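# Move graduated cylinder upright to the window-side shelf bench

## Task

Take the graduated cylinder from the shelved bench by the door and set it standing upright on the work top of the shelved bench by the window. It must never touch the floor, and it must not end up fallen or leaning. Release it and move the robot away, because it has to stay in place without the robot holding it.

## Robot and tools

ROBOT. A wheeled base that can only drive straight or turn in place. It carries a lifting column with a tilting head and two six-joint arms, left and right, each with a two-finger gripper. Shoulder height S = 0.90 m + column_m. When folded the robot is 0.73 m long, 0.62 m wide and S + 0.43 m tall, and its front sits 0.40 m ahead of the column.

FRAMES. Base frame: origin on the floor between the drive wheels, under the column, with x forward, y left and z up. left_hand and right_hand are reported in this frame. Each is the point where the fingers close; the fingertips reach 8 mm past it. Each hand's z axis points along the fingers (quat_wxyz maps (0,0,1) onto that direction), and its y axis runs along the opening. The odometry frame is the base frame as it stood at the start.

execute_actions(actions, cameras). actions is a list holding one action or nothing; an empty list only returns state and images. An action may have:
- base: exactly one of translate_m (relative drive in metres from where the base is now, forward positive, -3 to 3) or rotate_rad (relative turn in radians, left/counter-clockwise positive, -3.2 to 3.2).
- joints: a dict of absolute targets by name. column_m 0 to 0.8 m; head_tilt_rad -0.61 to 1.308 (positive looks down); for each arm, left_/right_joint1_rad -2.879 to 2.879, joint2 0 to 3.141, joint3 0 to 3.019, joint4 -1.692 to 1.57, joint5 -1.57 to 1.57 (positive swings the hand to the robot's right), joint6 -2.094 to 2.094 (positive rolls clockwise seen from behind); left_/right_gripper_m 0 (closed) to 0.093 m fingertip gap.
- speeds: lower top speeds for this action only, translate_m 0.05 to 0.8 m/s, rotate_rad 0.1 to 1 rad/s (the maximums are the defaults). A drive or turn needing over 8.667 s is refused.
cameras: a list chosen from cam_head_left, cam_head_right, cam_left_wrist, cam_right_wrist, nav_camera, all; omitted or null means all, [] means none. Unknown keys or out-of-range values refuse the whole call. Joints you omit can still be driving to an earlier target. After a reported stop, later motion calls in the same reply are skipped.

wait(seconds): 0 to 10 s, commands nothing, returns state and images. zoom_image(camera, region): region [x0, y0, x1, y1] in pixels of that camera's latest full 504x504 image, at most 504 by 504. read_manual(section): only licence text. finished_scene(scene): ends that scene permanently; do it only once the cylinder stands by itself and the robot has released it and backed off.

ARM GEOMETRY. With joint1 at -1.57 (left) or 1.57 (right) and joints 5, 6 at 0, the arm lies in a forward vertical plane 0.23 m to that side. Let a = j2 - 0.35, b = 1.05 + j2 - j3, c = b - j4 (c = 1.57 is fingers pointing down). Hand is about 0.12 + 0.39 sin a + 0.38 cos b + 0.25 cos c m ahead and S + 0.39 cos a - 0.38 sin b - 0.25 sin c m up. Example: j2, j3, j4 = 0.93, 0.78, 0.14 gives 0.60 m ahead, 0.25 m under S. Real hands sag lower and closer by up to ~5 cm (more with load); trust the reported hand position (1-3 cm accuracy). Reach is about 1 m from the shoulder. Below 0.4 m height the housing blocks hands nearer than 0.45 m ahead; avoid arm motion with column_m under 0.3. Loads of 0.3 kg or less are fine with fingers down 0.6 m ahead, from 0.14 m above S to 0.7 m below it.

GRIPPING. Fingers are 7 cm long; outer span is the opening +1 cm at the tips, +5 cm at the base. The hand body is 10 x 7 cm and the wrist camera sticks out 11 cm on one side. To grasp, command an opening smaller than the object; off_target is then normal. A reported opening staying at least 0.002 m above the target means something is held. Small joint changes (under 0.03 rad, 0.08 for joints 2 and 3) may not move at all; for gentle contact step about 0.05 rad per call from your previous target.

RESULTS. base_status and joint_status: done (within tolerance; for the base, wheels turned as commanded, even if slipping), off_target (rested short, may still push), contact_stop (column or base blocked; old target dropped), time_out, not_followed, or limit_stop_at_motor_heat. "joint command not followed" with a cause line means a self-collision check held back an arm's targets; move the involved joints at least 0.05 rad back, or drive away from what blocks. on_its_own lists uncommanded behaviour; "held at" is a target, not a position. base_odometry counts wheel turns only. If turned_by_wheels and turned_by_imu disagree by over ~4% and 0.05 rad, the base bumped or slipped. base_tilt is in degrees. motor_effort covers only the wheels, in percent, peak in brackets. wheel_motors_off = 1 means the wheels are shut off. Joint torques and Motor temperatures follow joint_positions order per arm.

COLUMN. Lowering stops with contact_stop when an arm's load changes, e.g. a held object touching down, and may sink 0.15-0.2 m more afterward; it then refuses to descend until raised 0.2 m. Ascending into something also stops it; reverse 0.05 m to free it.

AVOID. Never let the cylinder reach the floor or tip over. A blocked arm keeps pushing and heats up; relieve it by sending its reported joint positions as targets. At 100 °C an arm drops everything. Base stalls end in contact_stop: back off 0.05 m before turning. Pushing hard about 3 s cuts the wheel motors for 2 s. A bench top between 0.30 m and S - 0.26 m high can ride over the housing into the column. Keep the two arms from hitting or pressing each other, especially near the centre line.

Each tool is called after "Request:" by a JSON object that holds its "op" and its "data".

## Session

Request:
{"op": "execute_actions", "data": {"actions": []}}

Scene clock: 0.00 s.
Joint torques (N m, as the arm reports them, + toward a larger angle): no reading
Motor temperatures (°C, as the motors report them): left_arm=[20 22 20 20 20 19] | right_arm=[23 22 20 20 23 20]
base_odometry: x=+0.000 y=+0.000 heading=+0.000 (m, m, rad; odometry frame)
turned_by_wheels: +0.000 (rad since the last result)
turned_by_imu: +0.000 (rad since the last result)
base_tilt: forward=+0.3 right=+0.2 (deg)
base_status: not commanded
joint_positions: column_m=+0.552 head_tilt_rad=+0.881 left_joint1_rad=-1.547 left_joint2_rad=+0.873 left_joint3_rad=+0.360 left_joint4_rad=-0.926 left_joint5_rad=+0.015 left_joint6_rad=+0.068 left_gripper_m=+0.095 right_joint1_rad=+1.548 right_joint2_rad=+0.873 right_joint3_rad=+0.417 right_joint4_rad=-0.964 right_joint5_rad=-0.006 right_joint6_rad=+0.034 right_gripper_m=+0.094
joint_status: not commanded
wheel_motors_off: 0
motor_effort: left_wheel=+2 right_wheel=+2 (%)
left_hand: x=+0.1265 y=+0.2266 z=+1.2548 quat_wxyz=(+0.442, -0.017, -0.897, +0.015) (m; base frame)
right_hand: x=+0.1508 y=-0.2291 z=+1.2521 quat_wxyz=(+0.434, -0.026, -0.901, +0.011) (m; base frame)
pictures: cam_head_left, cam_head_right, cam_left_wrist, cam_right_wrist, nav_camera
Images, in order (width x height): cam_head_left 504x504, cam_head_right 504x504, cam_left_wrist 504x504, cam_right_wrist 504x504, nav_camera 504x504.

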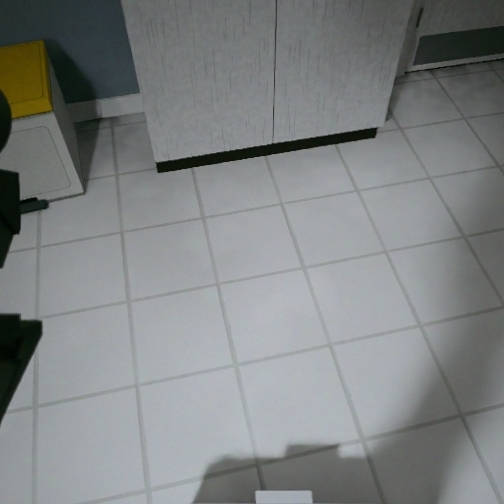

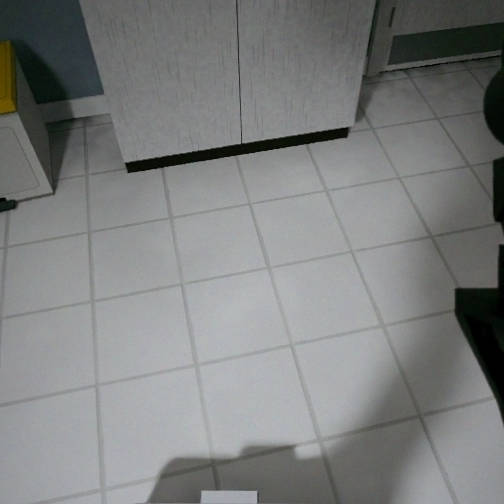

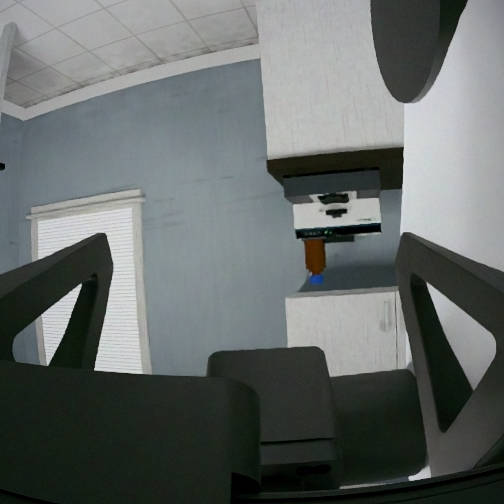

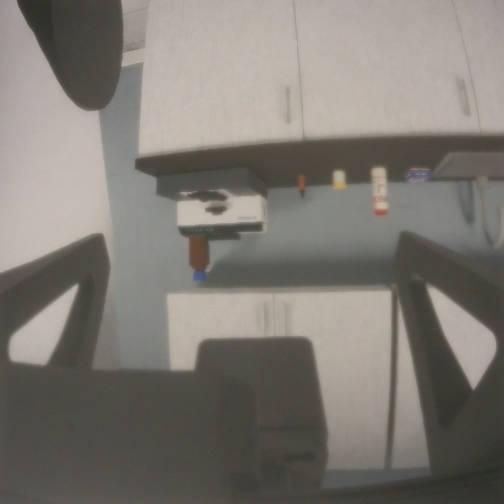

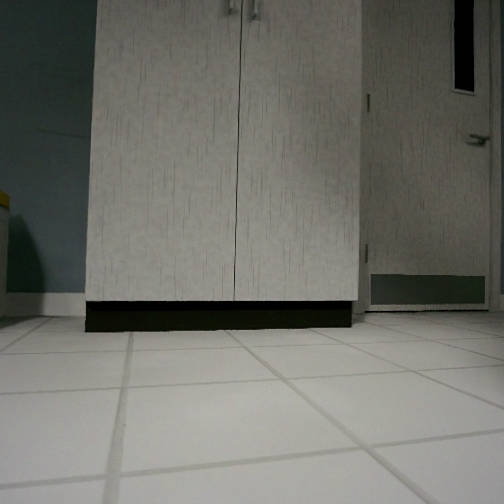

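Request:
{"op": "execute_actions", "data": {"actions": [{"base": {"rotate_rad": -0.9}, "joints": {"head_tilt_rad": 0.35}}], "cameras": ["cam_head_left", "nav_camera"]}}

Scene clock: 6.27 s.
Joint torques (N m, as the arm reports them, + toward a larger angle): left_arm=[ 0.43 -9.2  -1.43 -0.96 -0.05 -0.01] | right_arm=[-0.6  -5.65 -0.86 -1.33  0.04  0.  ]
Motor temperatures (°C, as the motors report them): left_arm=[20 22 20 21 20 19] | right_arm=[23 22 20 20 23 20]
base_odometry: x=+0.000 y=+0.000 heading=-0.899 (m, m, rad; odometry frame)
turned_by_wheels: -0.899 (rad since the last result)
turned_by_imu: -0.896 (rad since the last result)
base_tilt: forward=+0.3 right=+0.1 (deg)
base_status: done
joint_positions: column_m=+0.552 head_tilt_rad=+0.369 left_joint1_rad=-1.547 left_joint2_rad=+0.873 left_joint3_rad=+0.360 left_joint4_rad=-0.926 left_joint5_rad=+0.015 left_joint6_rad=+0.068 left_gripper_m=+0.095 right_joint1_rad=+1.548 right_joint2_rad=+0.873 right_joint3_rad=+0.417 right_joint4_rad=-0.964 right_joint5_rad=-0.006 right_joint6_rad=+0.034 right_gripper_m=+0.094
joint_status: all done
wheel_motors_off: 0
motor_effort: left_wheel=+4(49) right_wheel=-3(54) (%)
left_hand: x=+0.1265 y=+0.2266 z=+1.2548 quat_wxyz=(+0.442, -0.017, -0.897, +0.015) (m; base frame)
right_hand: x=+0.1508 y=-0.2291 z=+1.2521 quat_wxyz=(+0.434, -0.026, -0.901, +0.011) (m; base frame)
pictures: cam_head_left, nav_camera
Images, in order (width x height): cam_head_left 504x504, nav_camera 504x504.

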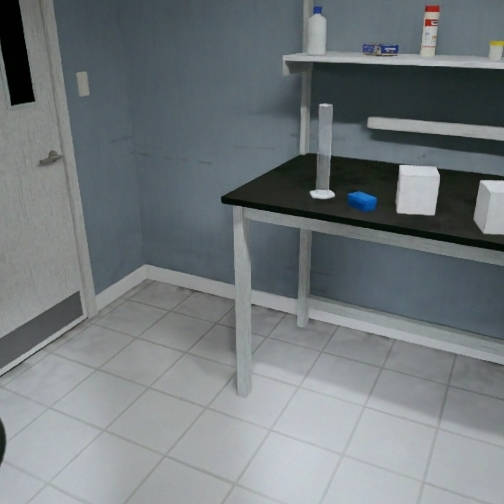

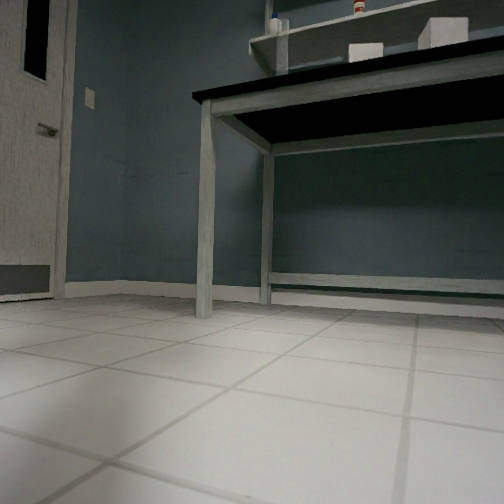

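Request:
{"op": "execute_actions", "data": {"actions": [], "cameras": ["cam_head_right", "cam_left_wrist", "cam_right_wrist", "cam_head_left", "nav_camera"]}}

Scene clock: 44.20 s.
Joint torques (N m, as the arm reports them, + toward a larger angle): left_arm=[ 0.44 -9.15 -1.46 -0.97 -0.05 -0.01] | right_arm=[-0.64 -5.75 -0.83 -1.32  0.03 -0.01]
Motor temperatures (°C, as the motors report them): left_arm=[20 23 21 21 20 19] | right_arm=[23 22 20 20 23 20]
base_odometry: x=+0.000 y=+0.000 heading=-0.899 (m, m, rad; odometry frame)
turned_by_wheels: +0.000 (rad since the last result)
turned_by_imu: +0.001 (rad since the last result)
base_tilt: forward=+0.3 right=+0.2 (deg)
base_status: done
joint_positions: column_m=+0.552 head_tilt_rad=+0.369 left_joint1_rad=-1.547 left_joint2_rad=+0.873 left_joint3_rad=+0.360 left_joint4_rad=-0.926 left_joint5_rad=+0.015 left_joint6_rad=+0.068 left_gripper_m=+0.095 right_joint1_rad=+1.548 right_joint2_rad=+0.873 right_joint3_rad=+0.417 right_joint4_rad=-0.964 right_joint5_rad=-0.006 right_joint6_rad=+0.034 right_gripper_m=+0.094
joint_status: all done
wheel_motors_off: 0
motor_effort: left_wheel=+4(49) right_wheel=-4(54) (%)
left_hand: x=+0.1265 y=+0.2266 z=+1.2548 quat_wxyz=(+0.442, -0.017, -0.897, +0.015) (m; base frame)
right_hand: x=+0.1508 y=-0.2291 z=+1.2521 quat_wxyz=(+0.434, -0.026, -0.901, +0.011) (m; base frame)
pictures: cam_head_left, cam_head_right, cam_left_wrist, cam_right_wrist, nav_camera
Images, in order (width x height): cam_head_left 504x504, cam_head_right 504x504, cam_left_wrist 504x504, cam_right_wrist 504x504, nav_camera 504x504.

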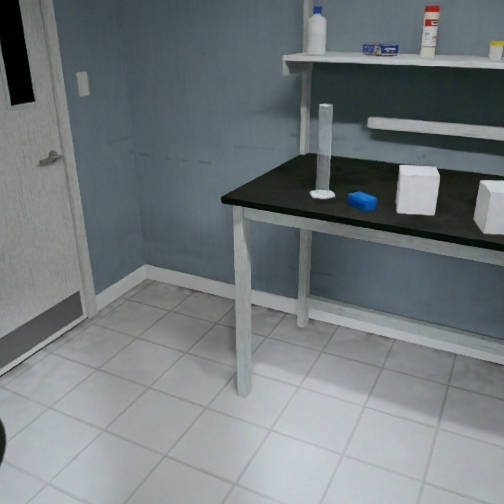

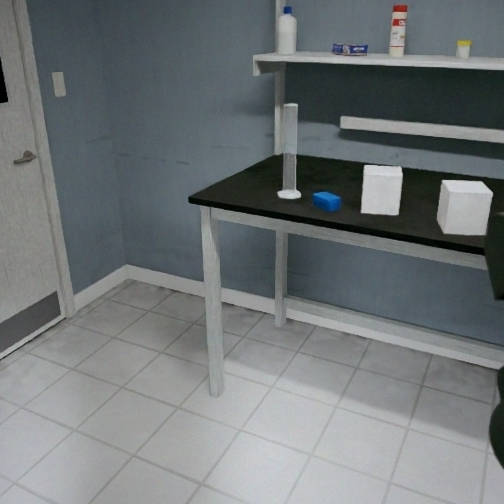

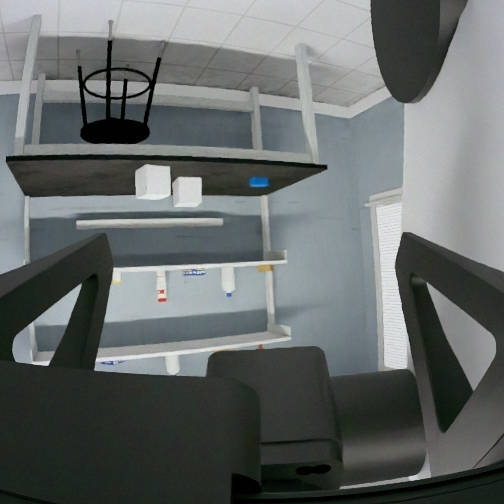

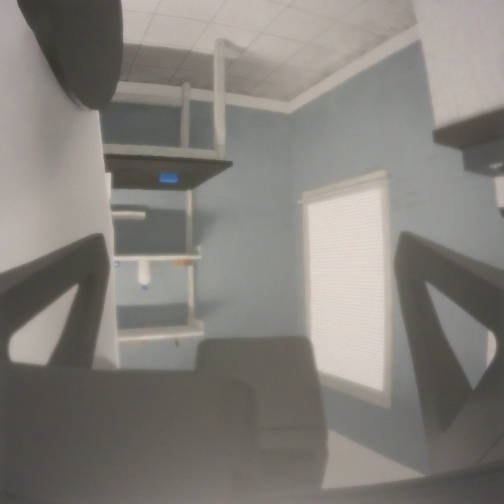

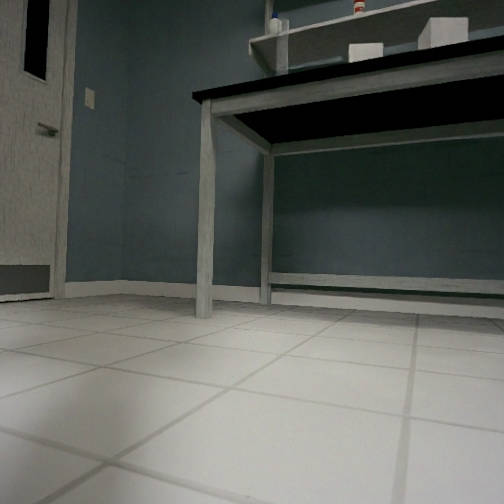

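Request:
{"op": "execute_actions", "data": {"actions": [{"base": {"rotate_rad": -0.2}, "joints": {"left_joint1_rad": -1.57, "left_joint2_rad": 1.59, "left_joint3_rad": 1.02, "left_joint4_rad": 1.22, "left_joint5_rad": 0, "left_joint6_rad": 0, "left_gripper_m": 0.093, "head_tilt_rad": 0.5}}], "cameras": ["cam_head_left", "cam_left_wrist"]}}

Request:
{"op": "execute_actions", "data": {"actions": [{"base": {"translate_m": 0.75}}], "cameras": ["cam_head_left", "cam_head_right", "cam_left_wrist", "nav_camera"]}}

Scene clock: 74.37 s.
Joint torques (N m, as the arm reports them, + toward a larger angle): left_arm=[ -0.2  -21.21   0.91   2.94  -0.11  -0.11] | right_arm=[-0.58 -5.64 -0.82 -1.34  0.04  0.  ]
Motor temperatures (°C, as the motors report them): left_arm=[20 23 21 21 20 19] | right_arm=[23 23 20 20 23 20]
base_odometry: x=+0.000 y=+0.000 heading=-1.099 (m, m, rad; odometry frame)
turned_by_wheels: -0.199 (rad since the last result)
turned_by_imu: -0.199 (rad since the last result)
base_tilt: forward=+0.4 right=+0.2 (deg)
base_status: done
joint_positions: column_m=+0.552 head_tilt_rad=+0.504 left_joint1_rad=-1.565 left_joint2_rad=+1.594 left_joint3_rad=+1.020 left_joint4_rad=+1.195 left_joint5_rad=+0.001 left_joint6_rad=+0.010 left_gripper_m=+0.093 right_joint1_rad=+1.548 right_joint2_rad=+0.873 right_joint3_rad=+0.417 right_joint4_rad=-0.964 right_joint5_rad=-0.006 right_joint6_rad=+0.034 right_gripper_m=+0.094
joint_status: all done
wheel_motors_off: 0
motor_effort: left_wheel=+5(29) right_wheel=-4(32) (%)
left_hand: x=+0.6936 y=+0.2276 z=+1.0928 quat_wxyz=(-0.542, -0.005, -0.841, -0.005) (m; base frame)
right_hand: x=+0.1508 y=-0.2291 z=+1.2521 quat_wxyz=(+0.434, -0.026, -0.901, +0.011) (m; base frame)
pictures: cam_head_left, cam_left_wrist
Images, in order (width x height): cam_head_left 504x504, cam_left_wrist 504x504.

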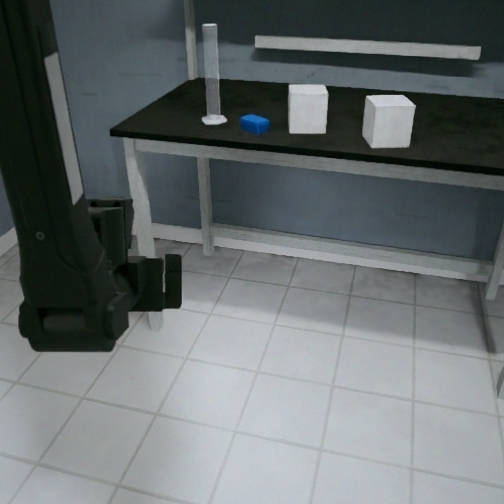

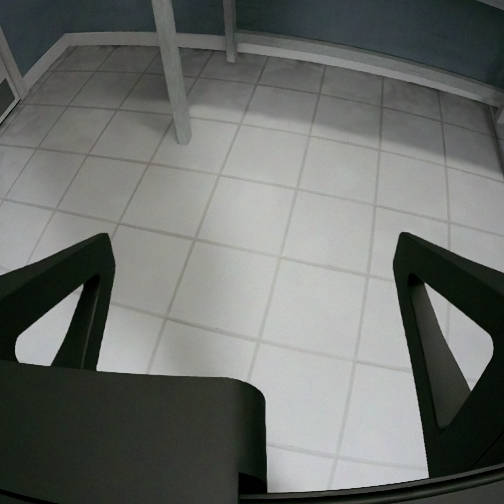

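Scene clock: 77.33 s.
Joint torques (N m, as the arm reports them, + toward a larger angle): left_arm=[ -0.15 -21.25   0.88   2.92  -0.11  -0.1 ] | right_arm=[-0.61 -5.69 -1.   -1.35  0.03 -0.01]
Motor temperatures (°C, as the motors report them): left_arm=[20 24 21 21 20 19] | right_arm=[23 23 20 20 23 20]
base_odometry: x=+0.341 y=-0.668 heading=-1.099 (m, m, rad; odometry frame)
turned_by_wheels: +0.000 (rad since the last result)
turned_by_imu: +0.002 (rad since the last result)
base_tilt: forward=+0.3 right=+0.2 (deg)
base_status: done
joint_positions: column_m=+0.552 head_tilt_rad=+0.504 left_joint1_rad=-1.565 left_joint2_rad=+1.593 left_joint3_rad=+1.020 left_joint4_rad=+1.195 left_joint5_rad=+0.001 left_joint6_rad=+0.010 left_gripper_m=+0.093 right_joint1_rad=+1.548 right_joint2_rad=+0.873 right_joint3_rad=+0.418 right_joint4_rad=-0.964 right_joint5_rad=-0.006 right_joint6_rad=+0.034 right_gripper_m=+0.094
joint_status: not commanded
wheel_motors_off: 0
motor_effort: left_wheel=+0(58) right_wheel=+0(65) (%)
left_hand: x=+0.6939 y=+0.2276 z=+1.0931 quat_wxyz=(-0.542, -0.005, -0.840, -0.005) (m; base frame)
right_hand: x=+0.1516 y=-0.2292 z=+1.2519 quat_wxyz=(+0.433, -0.026, -0.901, +0.011) (m; base frame)
pictures: cam_head_left, cam_head_right, cam_left_wrist, nav_camera
Images, in order (width x height): cam_head_left 504x504, cam_head_right 504x504, cam_left_wrist 504x504, nav_camera 504x504.

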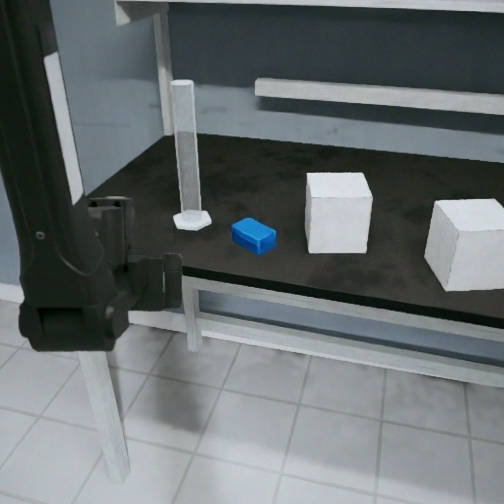

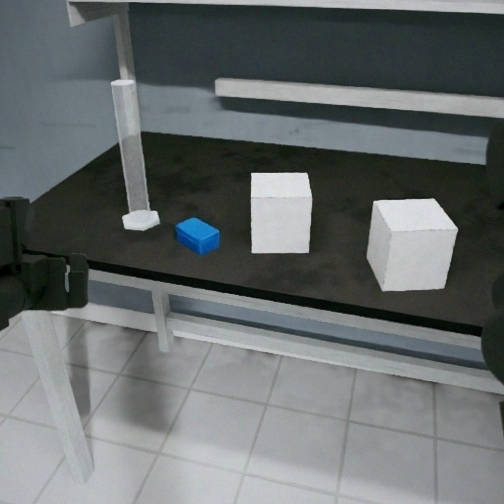

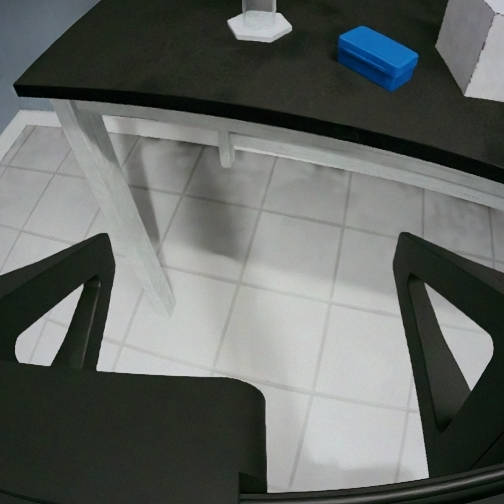

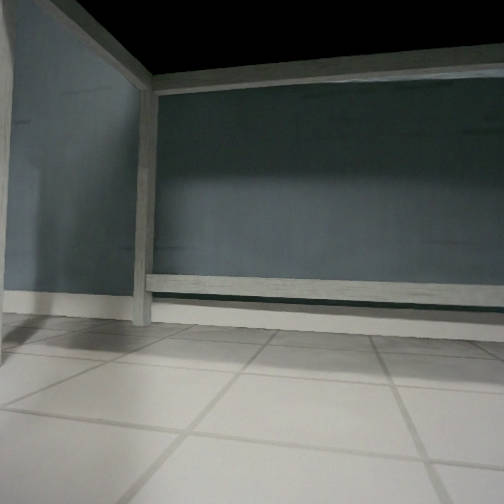

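Request:
{"op": "execute_actions", "data": {"actions": [{"base": {"translate_m": 0.28}, "joints": {"head_tilt_rad": 0.7}}], "cameras": ["cam_head_left", "cam_head_right", "cam_left_wrist"]}}

Scene clock: 89.43 s.
Joint torques (N m, as the arm reports them, + toward a larger angle): left_arm=[ -0.12 -21.36   0.93   2.92  -0.1   -0.11] | right_arm=[-0.63 -5.87 -0.91 -1.32  0.04  0.  ]
Motor temperatures (°C, as the motors report them): left_arm=[20 26 21 21 20 19] | right_arm=[23 23 20 20 23 20]
base_odometry: x=+0.468 y=-0.918 heading=-1.099 (m, m, rad; odometry frame)
turned_by_wheels: +0.000 (rad since the last result)
turned_by_imu: +0.002 (rad since the last result)
base_tilt: forward=+0.3 right=+0.1 (deg)
base_status: done
joint_positions: column_m=+0.552 head_tilt_rad=+0.703 left_joint1_rad=-1.565 left_joint2_rad=+1.593 left_joint3_rad=+1.020 left_joint4_rad=+1.195 left_joint5_rad=+0.001 left_joint6_rad=+0.010 left_gripper_m=+0.093 right_joint1_rad=+1.548 right_joint2_rad=+0.873 right_joint3_rad=+0.417 right_joint4_rad=-0.964 right_joint5_rad=-0.006 right_joint6_rad=+0.034 right_gripper_m=+0.094
joint_status: all done
wheel_motors_off: 0
motor_effort: left_wheel=-1(35) right_wheel=+1(35) (%)
left_hand: x=+0.6937 y=+0.2276 z=+1.0931 quat_wxyz=(-0.542, -0.005, -0.840, -0.005) (m; base frame)
right_hand: x=+0.1512 y=-0.2292 z=+1.2520 quat_wxyz=(+0.433, -0.026, -0.901, +0.011) (m; base frame)
pictures: cam_head_left, cam_head_right, cam_left_wrist
Images, in order (width x height): cam_head_left 504x504, cam_head_right 504x504, cam_left_wrist 504x504.

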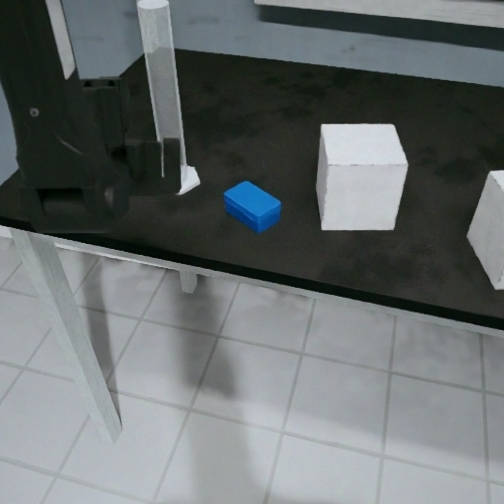

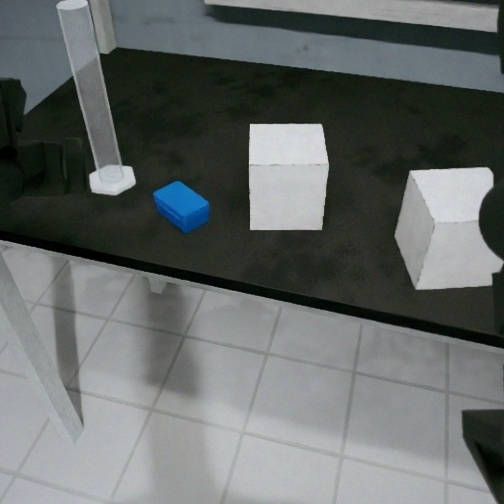

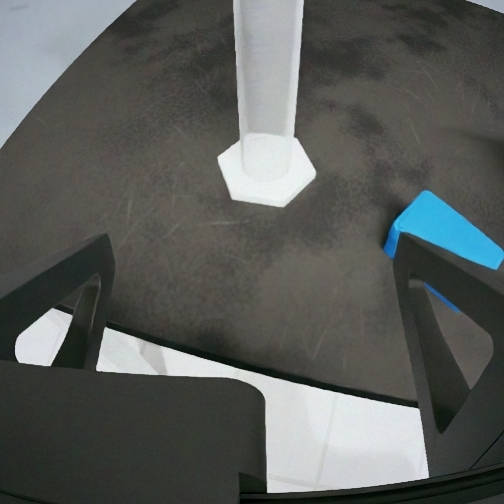

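Request:
{"op": "execute_actions", "data": {"actions": [{"base": {"rotate_rad": -0.013}}], "cameras": []}}

Request:
{"op": "execute_actions", "data": {"actions": [{"base": {"translate_m": 0.15}, "speeds": {"translate_m": 0.2}}], "cameras": ["cam_head_left", "cam_head_right", "cam_left_wrist"]}}

Scene clock: 107.03 s.
Joint torques (N m, as the arm reports them, + toward a larger angle): left_arm=[  0.29 -21.04   0.87   2.94  -0.1   -0.11] | right_arm=[-0.75 -5.7  -0.88 -1.33  0.03 -0.01]
Motor temperatures (°C, as the motors report them): left_arm=[20 27 21 21 20 19] | right_arm=[23 23 20 20 23 20]
base_odometry: x=+0.468 y=-0.918 heading=-1.110 (m, m, rad; odometry frame)
turned_by_wheels: -0.011 (rad since the last result)
turned_by_imu: -0.010 (rad since the last result)
base_tilt: forward=+0.4 right=+0.2 (deg)
base_status: done
joint_positions: column_m=+0.552 head_tilt_rad=+0.703 left_joint1_rad=-1.569 left_joint2_rad=+1.593 left_joint3_rad=+1.020 left_joint4_rad=+1.195 left_joint5_rad=+0.001 left_joint6_rad=+0.010 left_gripper_m=+0.093 right_joint1_rad=+1.548 right_joint2_rad=+0.873 right_joint3_rad=+0.417 right_joint4_rad=-0.964 right_joint5_rad=-0.006 right_joint6_rad=+0.034 right_gripper_m=+0.094
joint_status: not commanded
wheel_motors_off: 0
motor_effort: left_wheel=+2(49) right_wheel=+1(45) (%)
left_hand: x=+0.6937 y=+0.2255 z=+1.0931 quat_wxyz=(-0.542, -0.005, -0.840, -0.003) (m; base frame)
right_hand: x=+0.1512 y=-0.2292 z=+1.2520 quat_wxyz=(+0.433, -0.026, -0.901, +0.011) (m; base frame)
pictures: none
No camera images: the call's "cameras" was empty. Leave "cameras" out to get every camera's image.

Scene clock: 108.77 s.
Joint torques (N m, as the arm reports them, + toward a larger angle): left_arm=[  0.15 -21.11   0.99   2.96  -0.09  -0.11] | right_arm=[-0.62 -5.57 -0.78 -1.33  0.04 -0.01]
Motor temperatures (°C, as the motors report them): left_arm=[20 27 21 21 20 19] | right_arm=[23 23 20 20 23 20]
base_odometry: x=+0.535 y=-1.052 heading=-1.112 (m, m, rad; odometry frame)
turned_by_wheels: -0.001 (rad since the last result)
turned_by_imu: -0.001 (rad since the last result)
base_tilt: forward=+0.3 right=+0.1 (deg)
base_status: done
joint_positions: column_m=+0.552 head_tilt_rad=+0.703 left_joint1_rad=-1.569 left_joint2_rad=+1.593 left_joint3_rad=+1.019 left_joint4_rad=+1.195 left_joint5_rad=+0.001 left_joint6_rad=+0.010 left_gripper_m=+0.093 right_joint1_rad=+1.548 right_joint2_rad=+0.873 right_joint3_rad=+0.415 right_joint4_rad=-0.964 right_joint5_rad=-0.006 right_joint6_rad=+0.034 right_gripper_m=+0.094
joint_status: not commanded
wheel_motors_off: 0
motor_effort: left_wheel=-3(42) right_wheel=+1(58) (%)
left_hand: x=+0.6933 y=+0.2255 z=+1.0929 quat_wxyz=(-0.542, -0.005, -0.841, -0.003) (m; base frame)
right_hand: x=+0.1500 y=-0.2291 z=+1.2524 quat_wxyz=(+0.434, -0.026, -0.900, +0.011) (m; base frame)
pictures: cam_head_left, cam_head_right, cam_left_wrist
Images, in order (width x height): cam_head_left 504x504, cam_head_right 504x504, cam_left_wrist 504x504.

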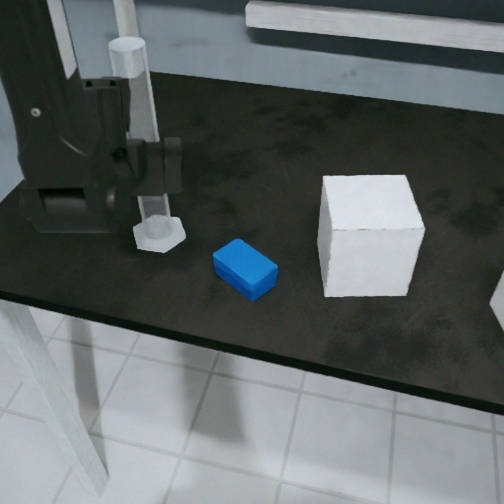

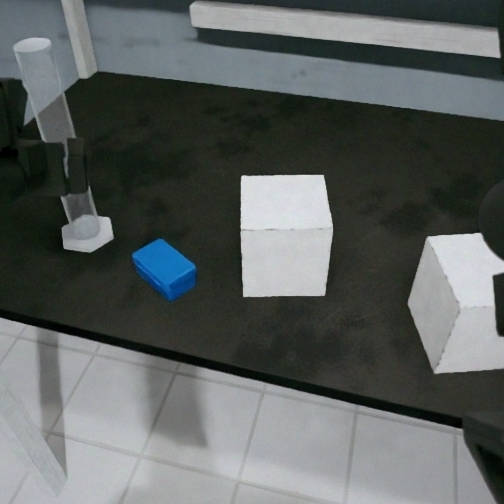

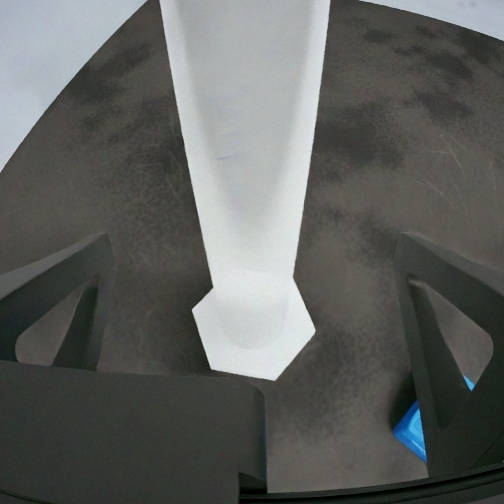

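Request:
{"op": "execute_actions", "data": {"actions": [{"base": {"translate_m": 0.04}, "speeds": {"translate_m": 0.1}, "joints": {"left_joint4_rad": 1.45}}], "cameras": ["cam_head_left", "cam_head_right", "cam_left_wrist"]}}

Scene clock: 131.33 s.
Joint torques (N m, as the arm reports them, + toward a larger angle): left_arm=[  0.16 -21.26   1.1    2.93  -0.1   -0.1 ] | right_arm=[-0.65 -5.68 -0.78 -1.34  0.03  0.  ]
Motor temperatures (°C, as the motors report them): left_arm=[20 28 21 21 20 19] | right_arm=[23 23 20 20 23 20]
base_odometry: x=+0.553 y=-1.088 heading=-1.113 (m, m, rad; odometry frame)
turned_by_wheels: -0.001 (rad since the last result)
turned_by_imu: +0.001 (rad since the last result)
base_tilt: forward=+0.4 right=+0.2 (deg)
base_status: done
joint_positions: column_m=+0.552 head_tilt_rad=+0.703 left_joint1_rad=-1.569 left_joint2_rad=+1.593 left_joint3_rad=+1.018 left_joint4_rad=+1.425 left_joint5_rad=+0.001 left_joint6_rad=+0.010 left_gripper_m=+0.093 right_joint1_rad=+1.548 right_joint2_rad=+0.873 right_joint3_rad=+0.416 right_joint4_rad=-0.964 right_joint5_rad=-0.006 right_joint6_rad=+0.034 right_gripper_m=+0.094
joint_status: all done
wheel_motors_off: 0
motor_effort: left_wheel=-1(37) right_wheel=+2(36) (%)
left_hand: x=+0.7104 y=+0.2254 z=+1.1465 quat_wxyz=(-0.634, -0.005, -0.773, -0.004) (m; base frame)
right_hand: x=+0.1504 y=-0.2291 z=+1.2523 quat_wxyz=(+0.434, -0.026, -0.900, +0.011) (m; base frame)
pictures: cam_head_left, cam_head_right, cam_left_wrist
Images, in order (width x height): cam_head_left 504x504, cam_head_right 504x504, cam_left_wrist 504x504.

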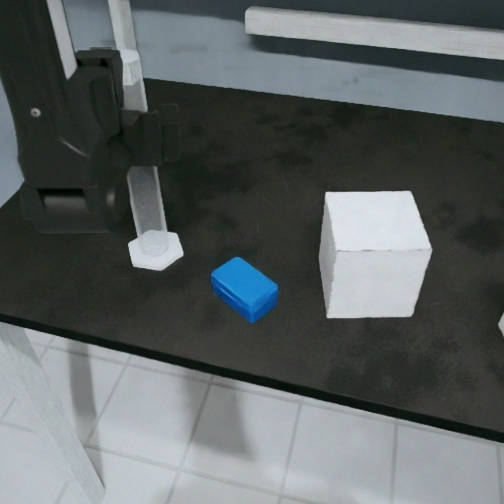

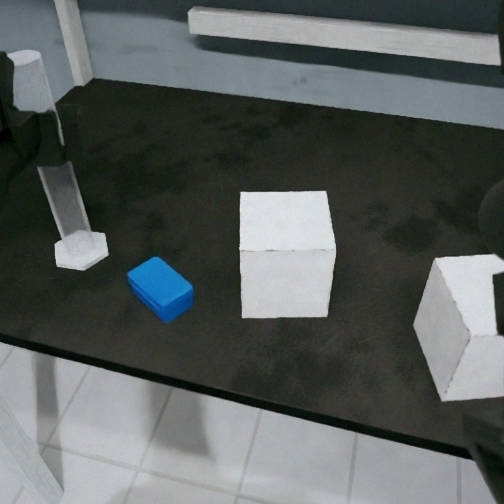

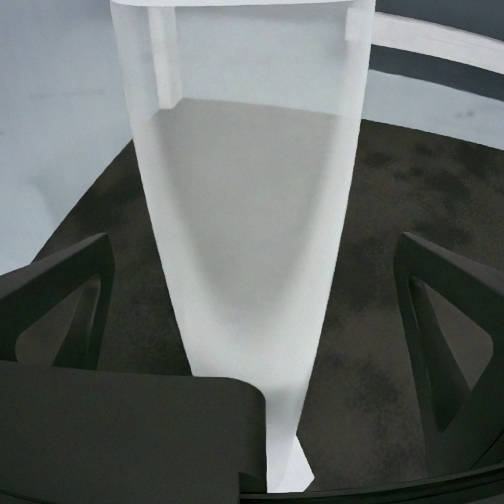

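Request:
{"op": "execute_actions", "data": {"actions": [{"base": {"translate_m": 0.015}, "speeds": {"translate_m": 0.05}}], "cameras": []}}

Request:
{"op": "execute_actions", "data": {"actions": [{"joints": {"left_gripper_m": 0.03}}], "cameras": ["cam_head_left", "cam_left_wrist"]}}

Scene clock: 139.33 s.
Joint torques (N m, as the arm reports them, + toward a larger angle): left_arm=[  0.05 -21.28   1.08   3.01  -0.1   -0.11] | right_arm=[-0.69 -5.75 -0.71 -1.32  0.03  0.  ]
Motor temperatures (°C, as the motors report them): left_arm=[20 29 21 21 20 19] | right_arm=[23 23 20 20 23 20]
base_odometry: x=+0.559 y=-1.101 heading=-1.113 (m, m, rad; odometry frame)
turned_by_wheels: +0.000 (rad since the last result)
turned_by_imu: +0.001 (rad since the last result)
base_tilt: forward=+0.3 right=+0.1 (deg)
base_status: done
joint_positions: column_m=+0.552 head_tilt_rad=+0.703 left_joint1_rad=-1.569 left_joint2_rad=+1.593 left_joint3_rad=+1.018 left_joint4_rad=+1.425 left_joint5_rad=+0.001 left_joint6_rad=+0.010 left_gripper_m=+0.093 right_joint1_rad=+1.548 right_joint2_rad=+0.873 right_joint3_rad=+0.415 right_joint4_rad=-0.964 right_joint5_rad=-0.006 right_joint6_rad=+0.034 right_gripper_m=+0.094
joint_status: not commanded
wheel_motors_off: 0
motor_effort: left_wheel=-1(31) right_wheel=+0(27) (%)
left_hand: x=+0.7104 y=+0.2254 z=+1.1465 quat_wxyz=(-0.634, -0.005, -0.773, -0.004) (m; base frame)
right_hand: x=+0.1500 y=-0.2291 z=+1.2524 quat_wxyz=(+0.434, -0.026, -0.900, +0.011) (m; base frame)
pictures: none
No camera images: the call's "cameras" was empty. Leave "cameras" out to get every camera's image.

Scene clock: 139.97 s.
Joint torques (N m, as the arm reports them, + toward a larger angle): left_arm=[  0.15 -21.29   1.1    2.97  -0.09  -0.1 ] | right_arm=[-0.66 -5.65 -0.78 -1.32  0.03 -0.01]
Motor temperatures (°C, as the motors report them): left_arm=[20 29 21 21 20 19] | right_arm=[23 23 20 20 23 20]
base_odometry: x=+0.559 y=-1.101 heading=-1.113 (m, m, rad; odometry frame)
turned_by_wheels: +0.000 (rad since the last result)
turned_by_imu: +0.000 (rad since the last result)
base_tilt: forward=+0.3 right=+0.1 (deg)
base_status: not commanded
joint_positions: column_m=+0.552 head_tilt_rad=+0.703 left_joint1_rad=-1.569 left_joint2_rad=+1.593 left_joint3_rad=+1.018 left_joint4_rad=+1.425 left_joint5_rad=+0.001 left_joint6_rad=+0.009 left_gripper_m=+0.042 right_joint1_rad=+1.548 right_joint2_rad=+0.873 right_joint3_rad=+0.415 right_joint4_rad=-0.964 right_joint5_rad=-0.006 right_joint6_rad=+0.034 right_gripper_m=+0.094
joint_status: left_gripper_m off_target (ended at +0.042, target +0.030)
wheel_motors_off: 0
motor_effort: left_wheel=+0(1) right_wheel=+1(1) (%)
left_hand: x=+0.7104 y=+0.2254 z=+1.1465 quat_wxyz=(-0.634, -0.004, -0.773, -0.003) (m; base frame)
right_hand: x=+0.1500 y=-0.2291 z=+1.2524 quat_wxyz=(+0.434, -0.026, -0.900, +0.011) (m; base frame)
pictures: cam_head_left, cam_left_wrist
Images, in order (width x height): cam_head_left 504x504, cam_left_wrist 504x504.

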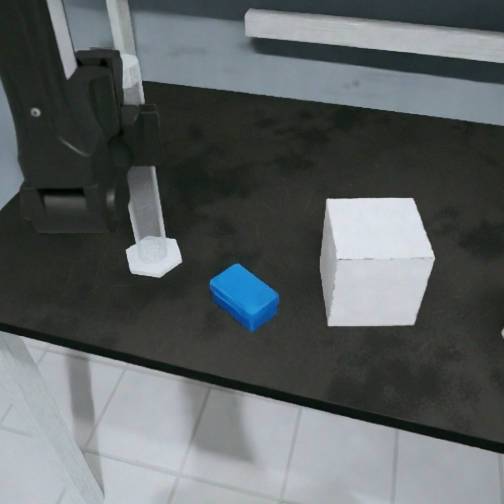

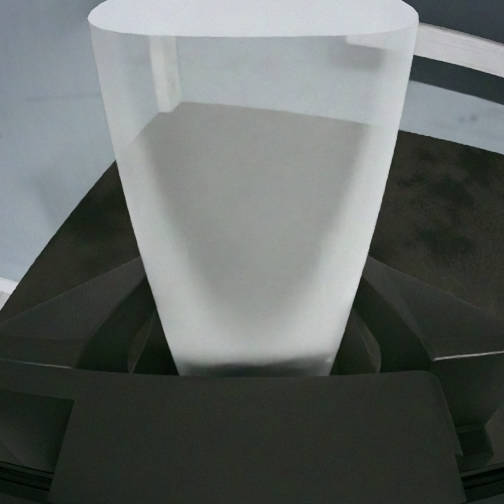

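Request:
{"op": "execute_actions", "data": {"actions": [{"joints": {"column_m": 0.62, "left_gripper_m": 0.02}}], "cameras": ["cam_head_left", "cam_head_right"]}}

Scene clock: 144.77 s.
Joint torques (N m, as the arm reports them, + toward a larger angle): left_arm=[  0.11 -21.27   1.06   2.98  -0.09  -0.1 ] | right_arm=[-0.63 -5.59 -0.7  -1.33  0.02 -0.01]
Motor temperatures (°C, as the motors report them): left_arm=[20 29 21 21 20 19] | right_arm=[23 23 20 20 23 20]
base_odometry: x=+0.559 y=-1.101 heading=-1.113 (m, m, rad; odometry frame)
turned_by_wheels: +0.000 (rad since the last result)
turned_by_imu: +0.002 (rad since the last result)
base_tilt: forward=+0.3 right=+0.2 (deg)
base_status: not commanded
joint_positions: column_m=+0.620 head_tilt_rad=+0.703 left_joint1_rad=-1.569 left_joint2_rad=+1.593 left_joint3_rad=+1.018 left_joint4_rad=+1.425 left_joint5_rad=+0.001 left_joint6_rad=+0.009 left_gripper_m=+0.042 right_joint1_rad=+1.548 right_joint2_rad=+0.873 right_joint3_rad=+0.415 right_joint4_rad=-0.964 right_joint5_rad=-0.006 right_joint6_rad=+0.034 right_gripper_m=+0.094
joint_status: left_gripper_m off_target (ended at +0.042, target +0.020); the others done
wheel_motors_off: 0
motor_effort: left_wheel=-1(1) right_wheel=+0(3) (%)
left_hand: x=+0.7104 y=+0.2254 z=+1.2148 quat_wxyz=(-0.634, -0.004, -0.773, -0.003) (m; base frame)
right_hand: x=+0.1500 y=-0.2291 z=+1.3206 quat_wxyz=(+0.434, -0.026, -0.900, +0.011) (m; base frame)
pictures: cam_head_left, cam_head_right
Images, in order (width x height): cam_head_left 504x504, cam_head_right 504x504.

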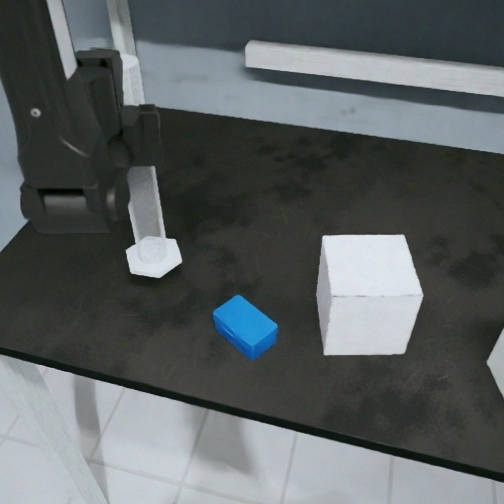

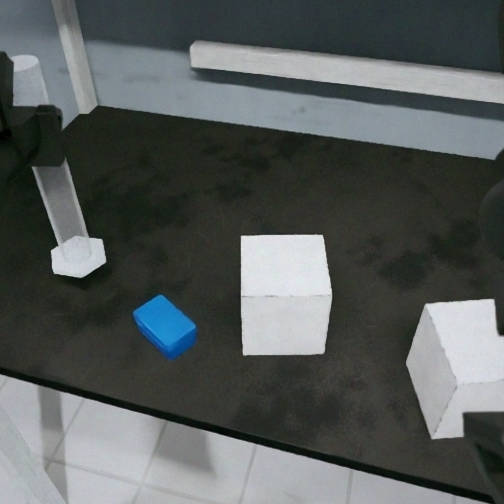

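Request:
{"op": "execute_actions", "data": {"actions": [{"base": {"translate_m": -1.6}, "speeds": {"translate_m": 0.6}, "joints": {"head_tilt_rad": 0.45}}], "cameras": ["cam_head_left", "cam_right_wrist"]}}

Request:
{"op": "execute_actions", "data": {"actions": [{"base": {"rotate_rad": 3.15}, "speeds": {"rotate_rad": 0.8}}], "cameras": ["cam_head_left", "cam_head_right", "nav_camera"]}}

Scene clock: 170.00 s.
Joint torques (N m, as the arm reports them, + toward a larger angle): left_arm=[  0.07 -21.17   1.24   2.96  -0.09  -0.1 ] | right_arm=[-0.67 -5.53 -0.71 -1.32  0.03 -0.01]
Motor temperatures (°C, as the motors report them): left_arm=[20 29 21 21 20 19] | right_arm=[23 23 20 20 23 20]
base_odometry: x=-0.148 y=+0.334 heading=-1.114 (m, m, rad; odometry frame)
turned_by_wheels: -0.001 (rad since the last result)
turned_by_imu: -0.001 (rad since the last result)
base_tilt: forward=+0.3 right=+0.2 (deg)
base_status: done
joint_positions: column_m=+0.620 head_tilt_rad=+0.468 left_joint1_rad=-1.569 left_joint2_rad=+1.593 left_joint3_rad=+1.016 left_joint4_rad=+1.425 left_joint5_rad=+0.001 left_joint6_rad=+0.009 left_gripper_m=+0.042 right_joint1_rad=+1.548 right_joint2_rad=+0.873 right_joint3_rad=+0.415 right_joint4_rad=-0.964 right_joint5_rad=-0.006 right_joint6_rad=+0.034 right_gripper_m=+0.094
joint_status: all done
wheel_motors_off: 0
motor_effort: left_wheel=-1(60) right_wheel=+1(67) (%)
left_hand: x=+0.7094 y=+0.2254 z=+1.2143 quat_wxyz=(-0.633, -0.004, -0.774, -0.003) (m; base frame)
right_hand: x=+0.1498 y=-0.2291 z=+1.3207 quat_wxyz=(+0.434, -0.026, -0.900, +0.011) (m; base frame)
pictures: cam_head_left, cam_right_wrist
Images, in order (width x height): cam_head_left 504x504, cam_right_wrist 504x504.

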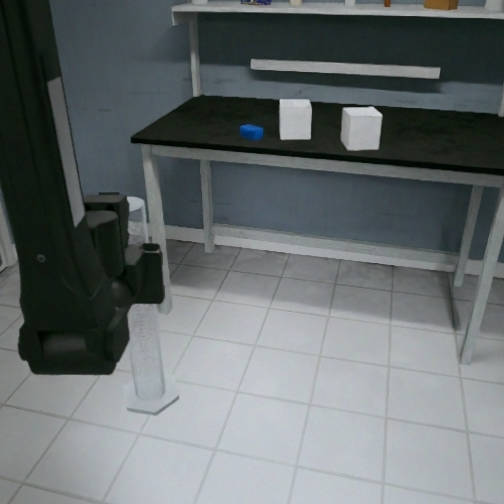

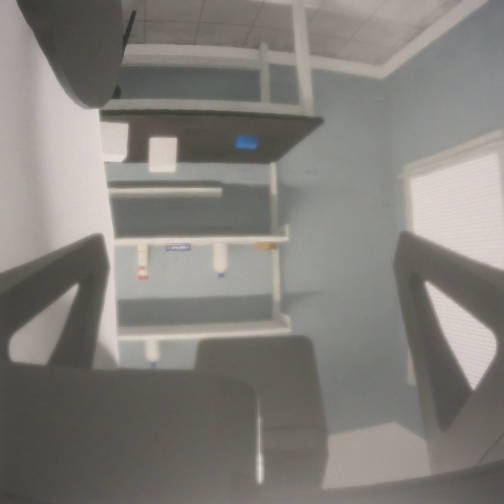

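Scene clock: 175.27 s.
Joint torques (N m, as the arm reports them, + toward a larger angle): left_arm=[  0.22 -21.19   1.24   2.94  -0.07  -0.09] | right_arm=[-0.75 -5.67 -0.69 -1.37  0.03 -0.01]
Motor temperatures (°C, as the motors report them): left_arm=[20 30 21 21 20 19] | right_arm=[23 23 20 20 23 20]
base_odometry: x=-0.148 y=+0.334 heading=+2.036 (m, m, rad; odometry frame)
turned_by_wheels: +3.149 (rad since the last result)
turned_by_imu: +3.180 (rad since the last result)
base_tilt: forward=+0.3 right=+0.1 (deg)
base_status: done
joint_positions: column_m=+0.620 head_tilt_rad=+0.468 left_joint1_rad=-1.569 left_joint2_rad=+1.593 left_joint3_rad=+1.016 left_joint4_rad=+1.425 left_joint5_rad=+0.001 left_joint6_rad=+0.009 left_gripper_m=+0.042 right_joint1_rad=+1.548 right_joint2_rad=+0.873 right_joint3_rad=+0.415 right_joint4_rad=-0.964 right_joint5_rad=-0.006 right_joint6_rad=+0.034 right_gripper_m=+0.094
joint_status: not commanded
wheel_motors_off: 0
motor_effort: left_wheel=-4(45) right_wheel=+2(60) (%)
left_hand: x=+0.7094 y=+0.2253 z=+1.2143 quat_wxyz=(-0.633, -0.004, -0.774, -0.003) (m; base frame)
right_hand: x=+0.1498 y=-0.2291 z=+1.3207 quat_wxyz=(+0.434, -0.026, -0.900, +0.011) (m; base frame)
pictures: cam_head_left, cam_head_right, nav_camera
Images, in order (width x height): cam_head_left 504x504, cam_head_right 504x504, nav_camera 504x504.

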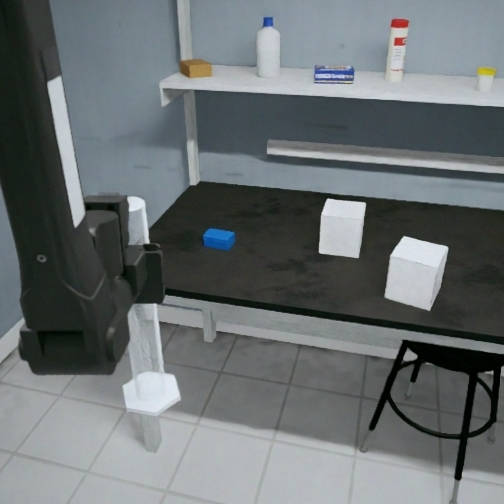

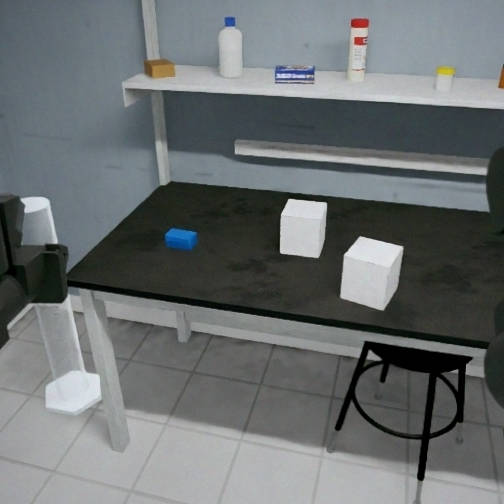

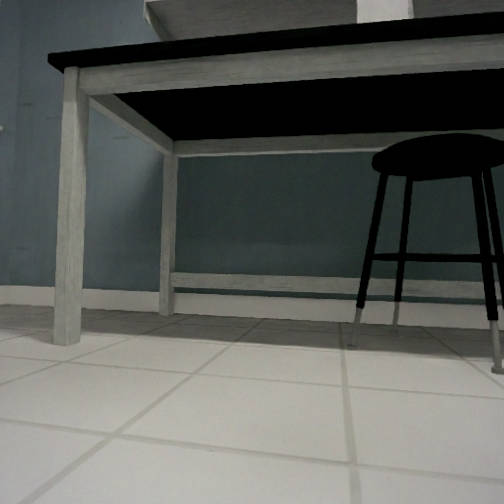

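Request:
{"op": "execute_actions", "data": {"actions": [{"base": {"rotate_rad": -0.12}, "speeds": {"rotate_rad": 0.6}, "joints": {"column_m": 0.56}}], "cameras": []}}

Request:
{"op": "execute_actions", "data": {"actions": [{"base": {"translate_m": 0.5}, "speeds": {"translate_m": 0.5}, "joints": {"head_tilt_rad": 0.75}}], "cameras": ["cam_head_left", "cam_head_right", "nav_camera"]}}

Scene clock: 202.33 s.
Joint torques (N m, as the arm reports them, + toward a larger angle): left_arm=[  0.13 -21.24   1.23   2.98  -0.06  -0.09] | right_arm=[-0.66 -5.58 -0.67 -1.32  0.03  0.  ]
Motor temperatures (°C, as the motors report them): left_arm=[20 30 21 21 20 19] | right_arm=[23 23 20 20 23 20]
base_odometry: x=-0.148 y=+0.334 heading=+1.917 (m, m, rad; odometry frame)
turned_by_wheels: -0.119 (rad since the last result)
turned_by_imu: -0.119 (rad since the last result)
base_tilt: forward=+0.4 right=+0.1 (deg)
base_status: done
joint_positions: column_m=+0.560 head_tilt_rad=+0.468 left_joint1_rad=-1.569 left_joint2_rad=+1.593 left_joint3_rad=+1.016 left_joint4_rad=+1.425 left_joint5_rad=+0.001 left_joint6_rad=+0.009 left_gripper_m=+0.042 right_joint1_rad=+1.548 right_joint2_rad=+0.873 right_joint3_rad=+0.415 right_joint4_rad=-0.964 right_joint5_rad=-0.006 right_joint6_rad=+0.034 right_gripper_m=+0.094
joint_status: all done
wheel_motors_off: 0
motor_effort: left_wheel=+5(24) right_wheel=-4(24) (%)
left_hand: x=+0.7094 y=+0.2253 z=+1.1544 quat_wxyz=(-0.633, -0.004, -0.774, -0.003) (m; base frame)
right_hand: x=+0.1498 y=-0.2291 z=+1.2609 quat_wxyz=(+0.434, -0.026, -0.900, +0.011) (m; base frame)
pictures: none
No camera images: the call's "cameras" was empty. Leave "cameras" out to get every camera's image.

Scene clock: 205.00 s.
Joint torques (N m, as the arm reports them, + toward a larger angle): left_arm=[  0.21 -21.24   1.13   2.97  -0.07  -0.1 ] | right_arm=[-0.62 -5.61 -0.94 -1.3   0.03 -0.02]
Motor temperatures (°C, as the motors report them): left_arm=[20 30 21 21 20 19] | right_arm=[23 23 20 20 23 20]
base_odometry: x=-0.317 y=+0.804 heading=+1.918 (m, m, rad; odometry frame)
turned_by_wheels: +0.001 (rad since the last result)
turned_by_imu: +0.003 (rad since the last result)
base_tilt: forward=+0.4 right=+0.1 (deg)
base_status: done
joint_positions: column_m=+0.560 head_tilt_rad=+0.753 left_joint1_rad=-1.569 left_joint2_rad=+1.593 left_joint3_rad=+1.018 left_joint4_rad=+1.425 left_joint5_rad=+0.001 left_joint6_rad=+0.009 left_gripper_m=+0.042 right_joint1_rad=+1.548 right_joint2_rad=+0.874 right_joint3_rad=+0.418 right_joint4_rad=-0.964 right_joint5_rad=-0.006 right_joint6_rad=+0.034 right_gripper_m=+0.094
joint_status: all done
wheel_motors_off: 0
motor_effort: left_wheel=+2(71) right_wheel=-3(50) (%)
left_hand: x=+0.7102 y=+0.2253 z=+1.1549 quat_wxyz=(-0.634, -0.004, -0.773, -0.003) (m; base frame)
right_hand: x=+0.1516 y=-0.2292 z=+1.2603 quat_wxyz=(+0.433, -0.026, -0.901, +0.011) (m; base frame)
pictures: cam_head_left, cam_head_right, nav_camera
Images, in order (width x height): cam_head_left 504x504, cam_head_right 504x504, nav_camera 504x504.

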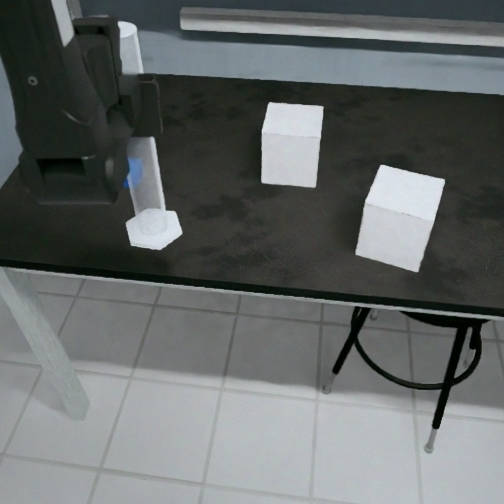

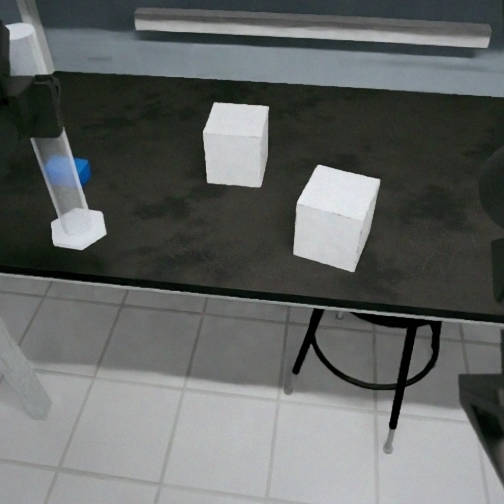

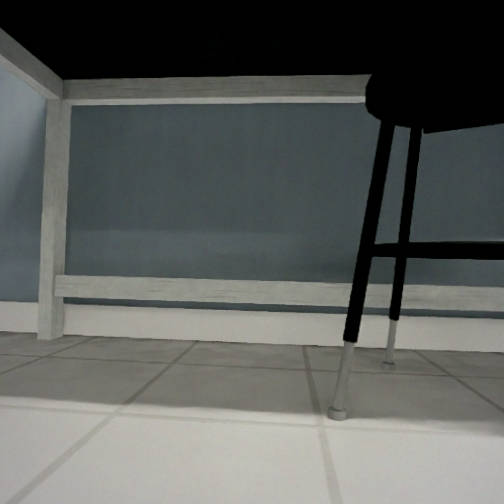

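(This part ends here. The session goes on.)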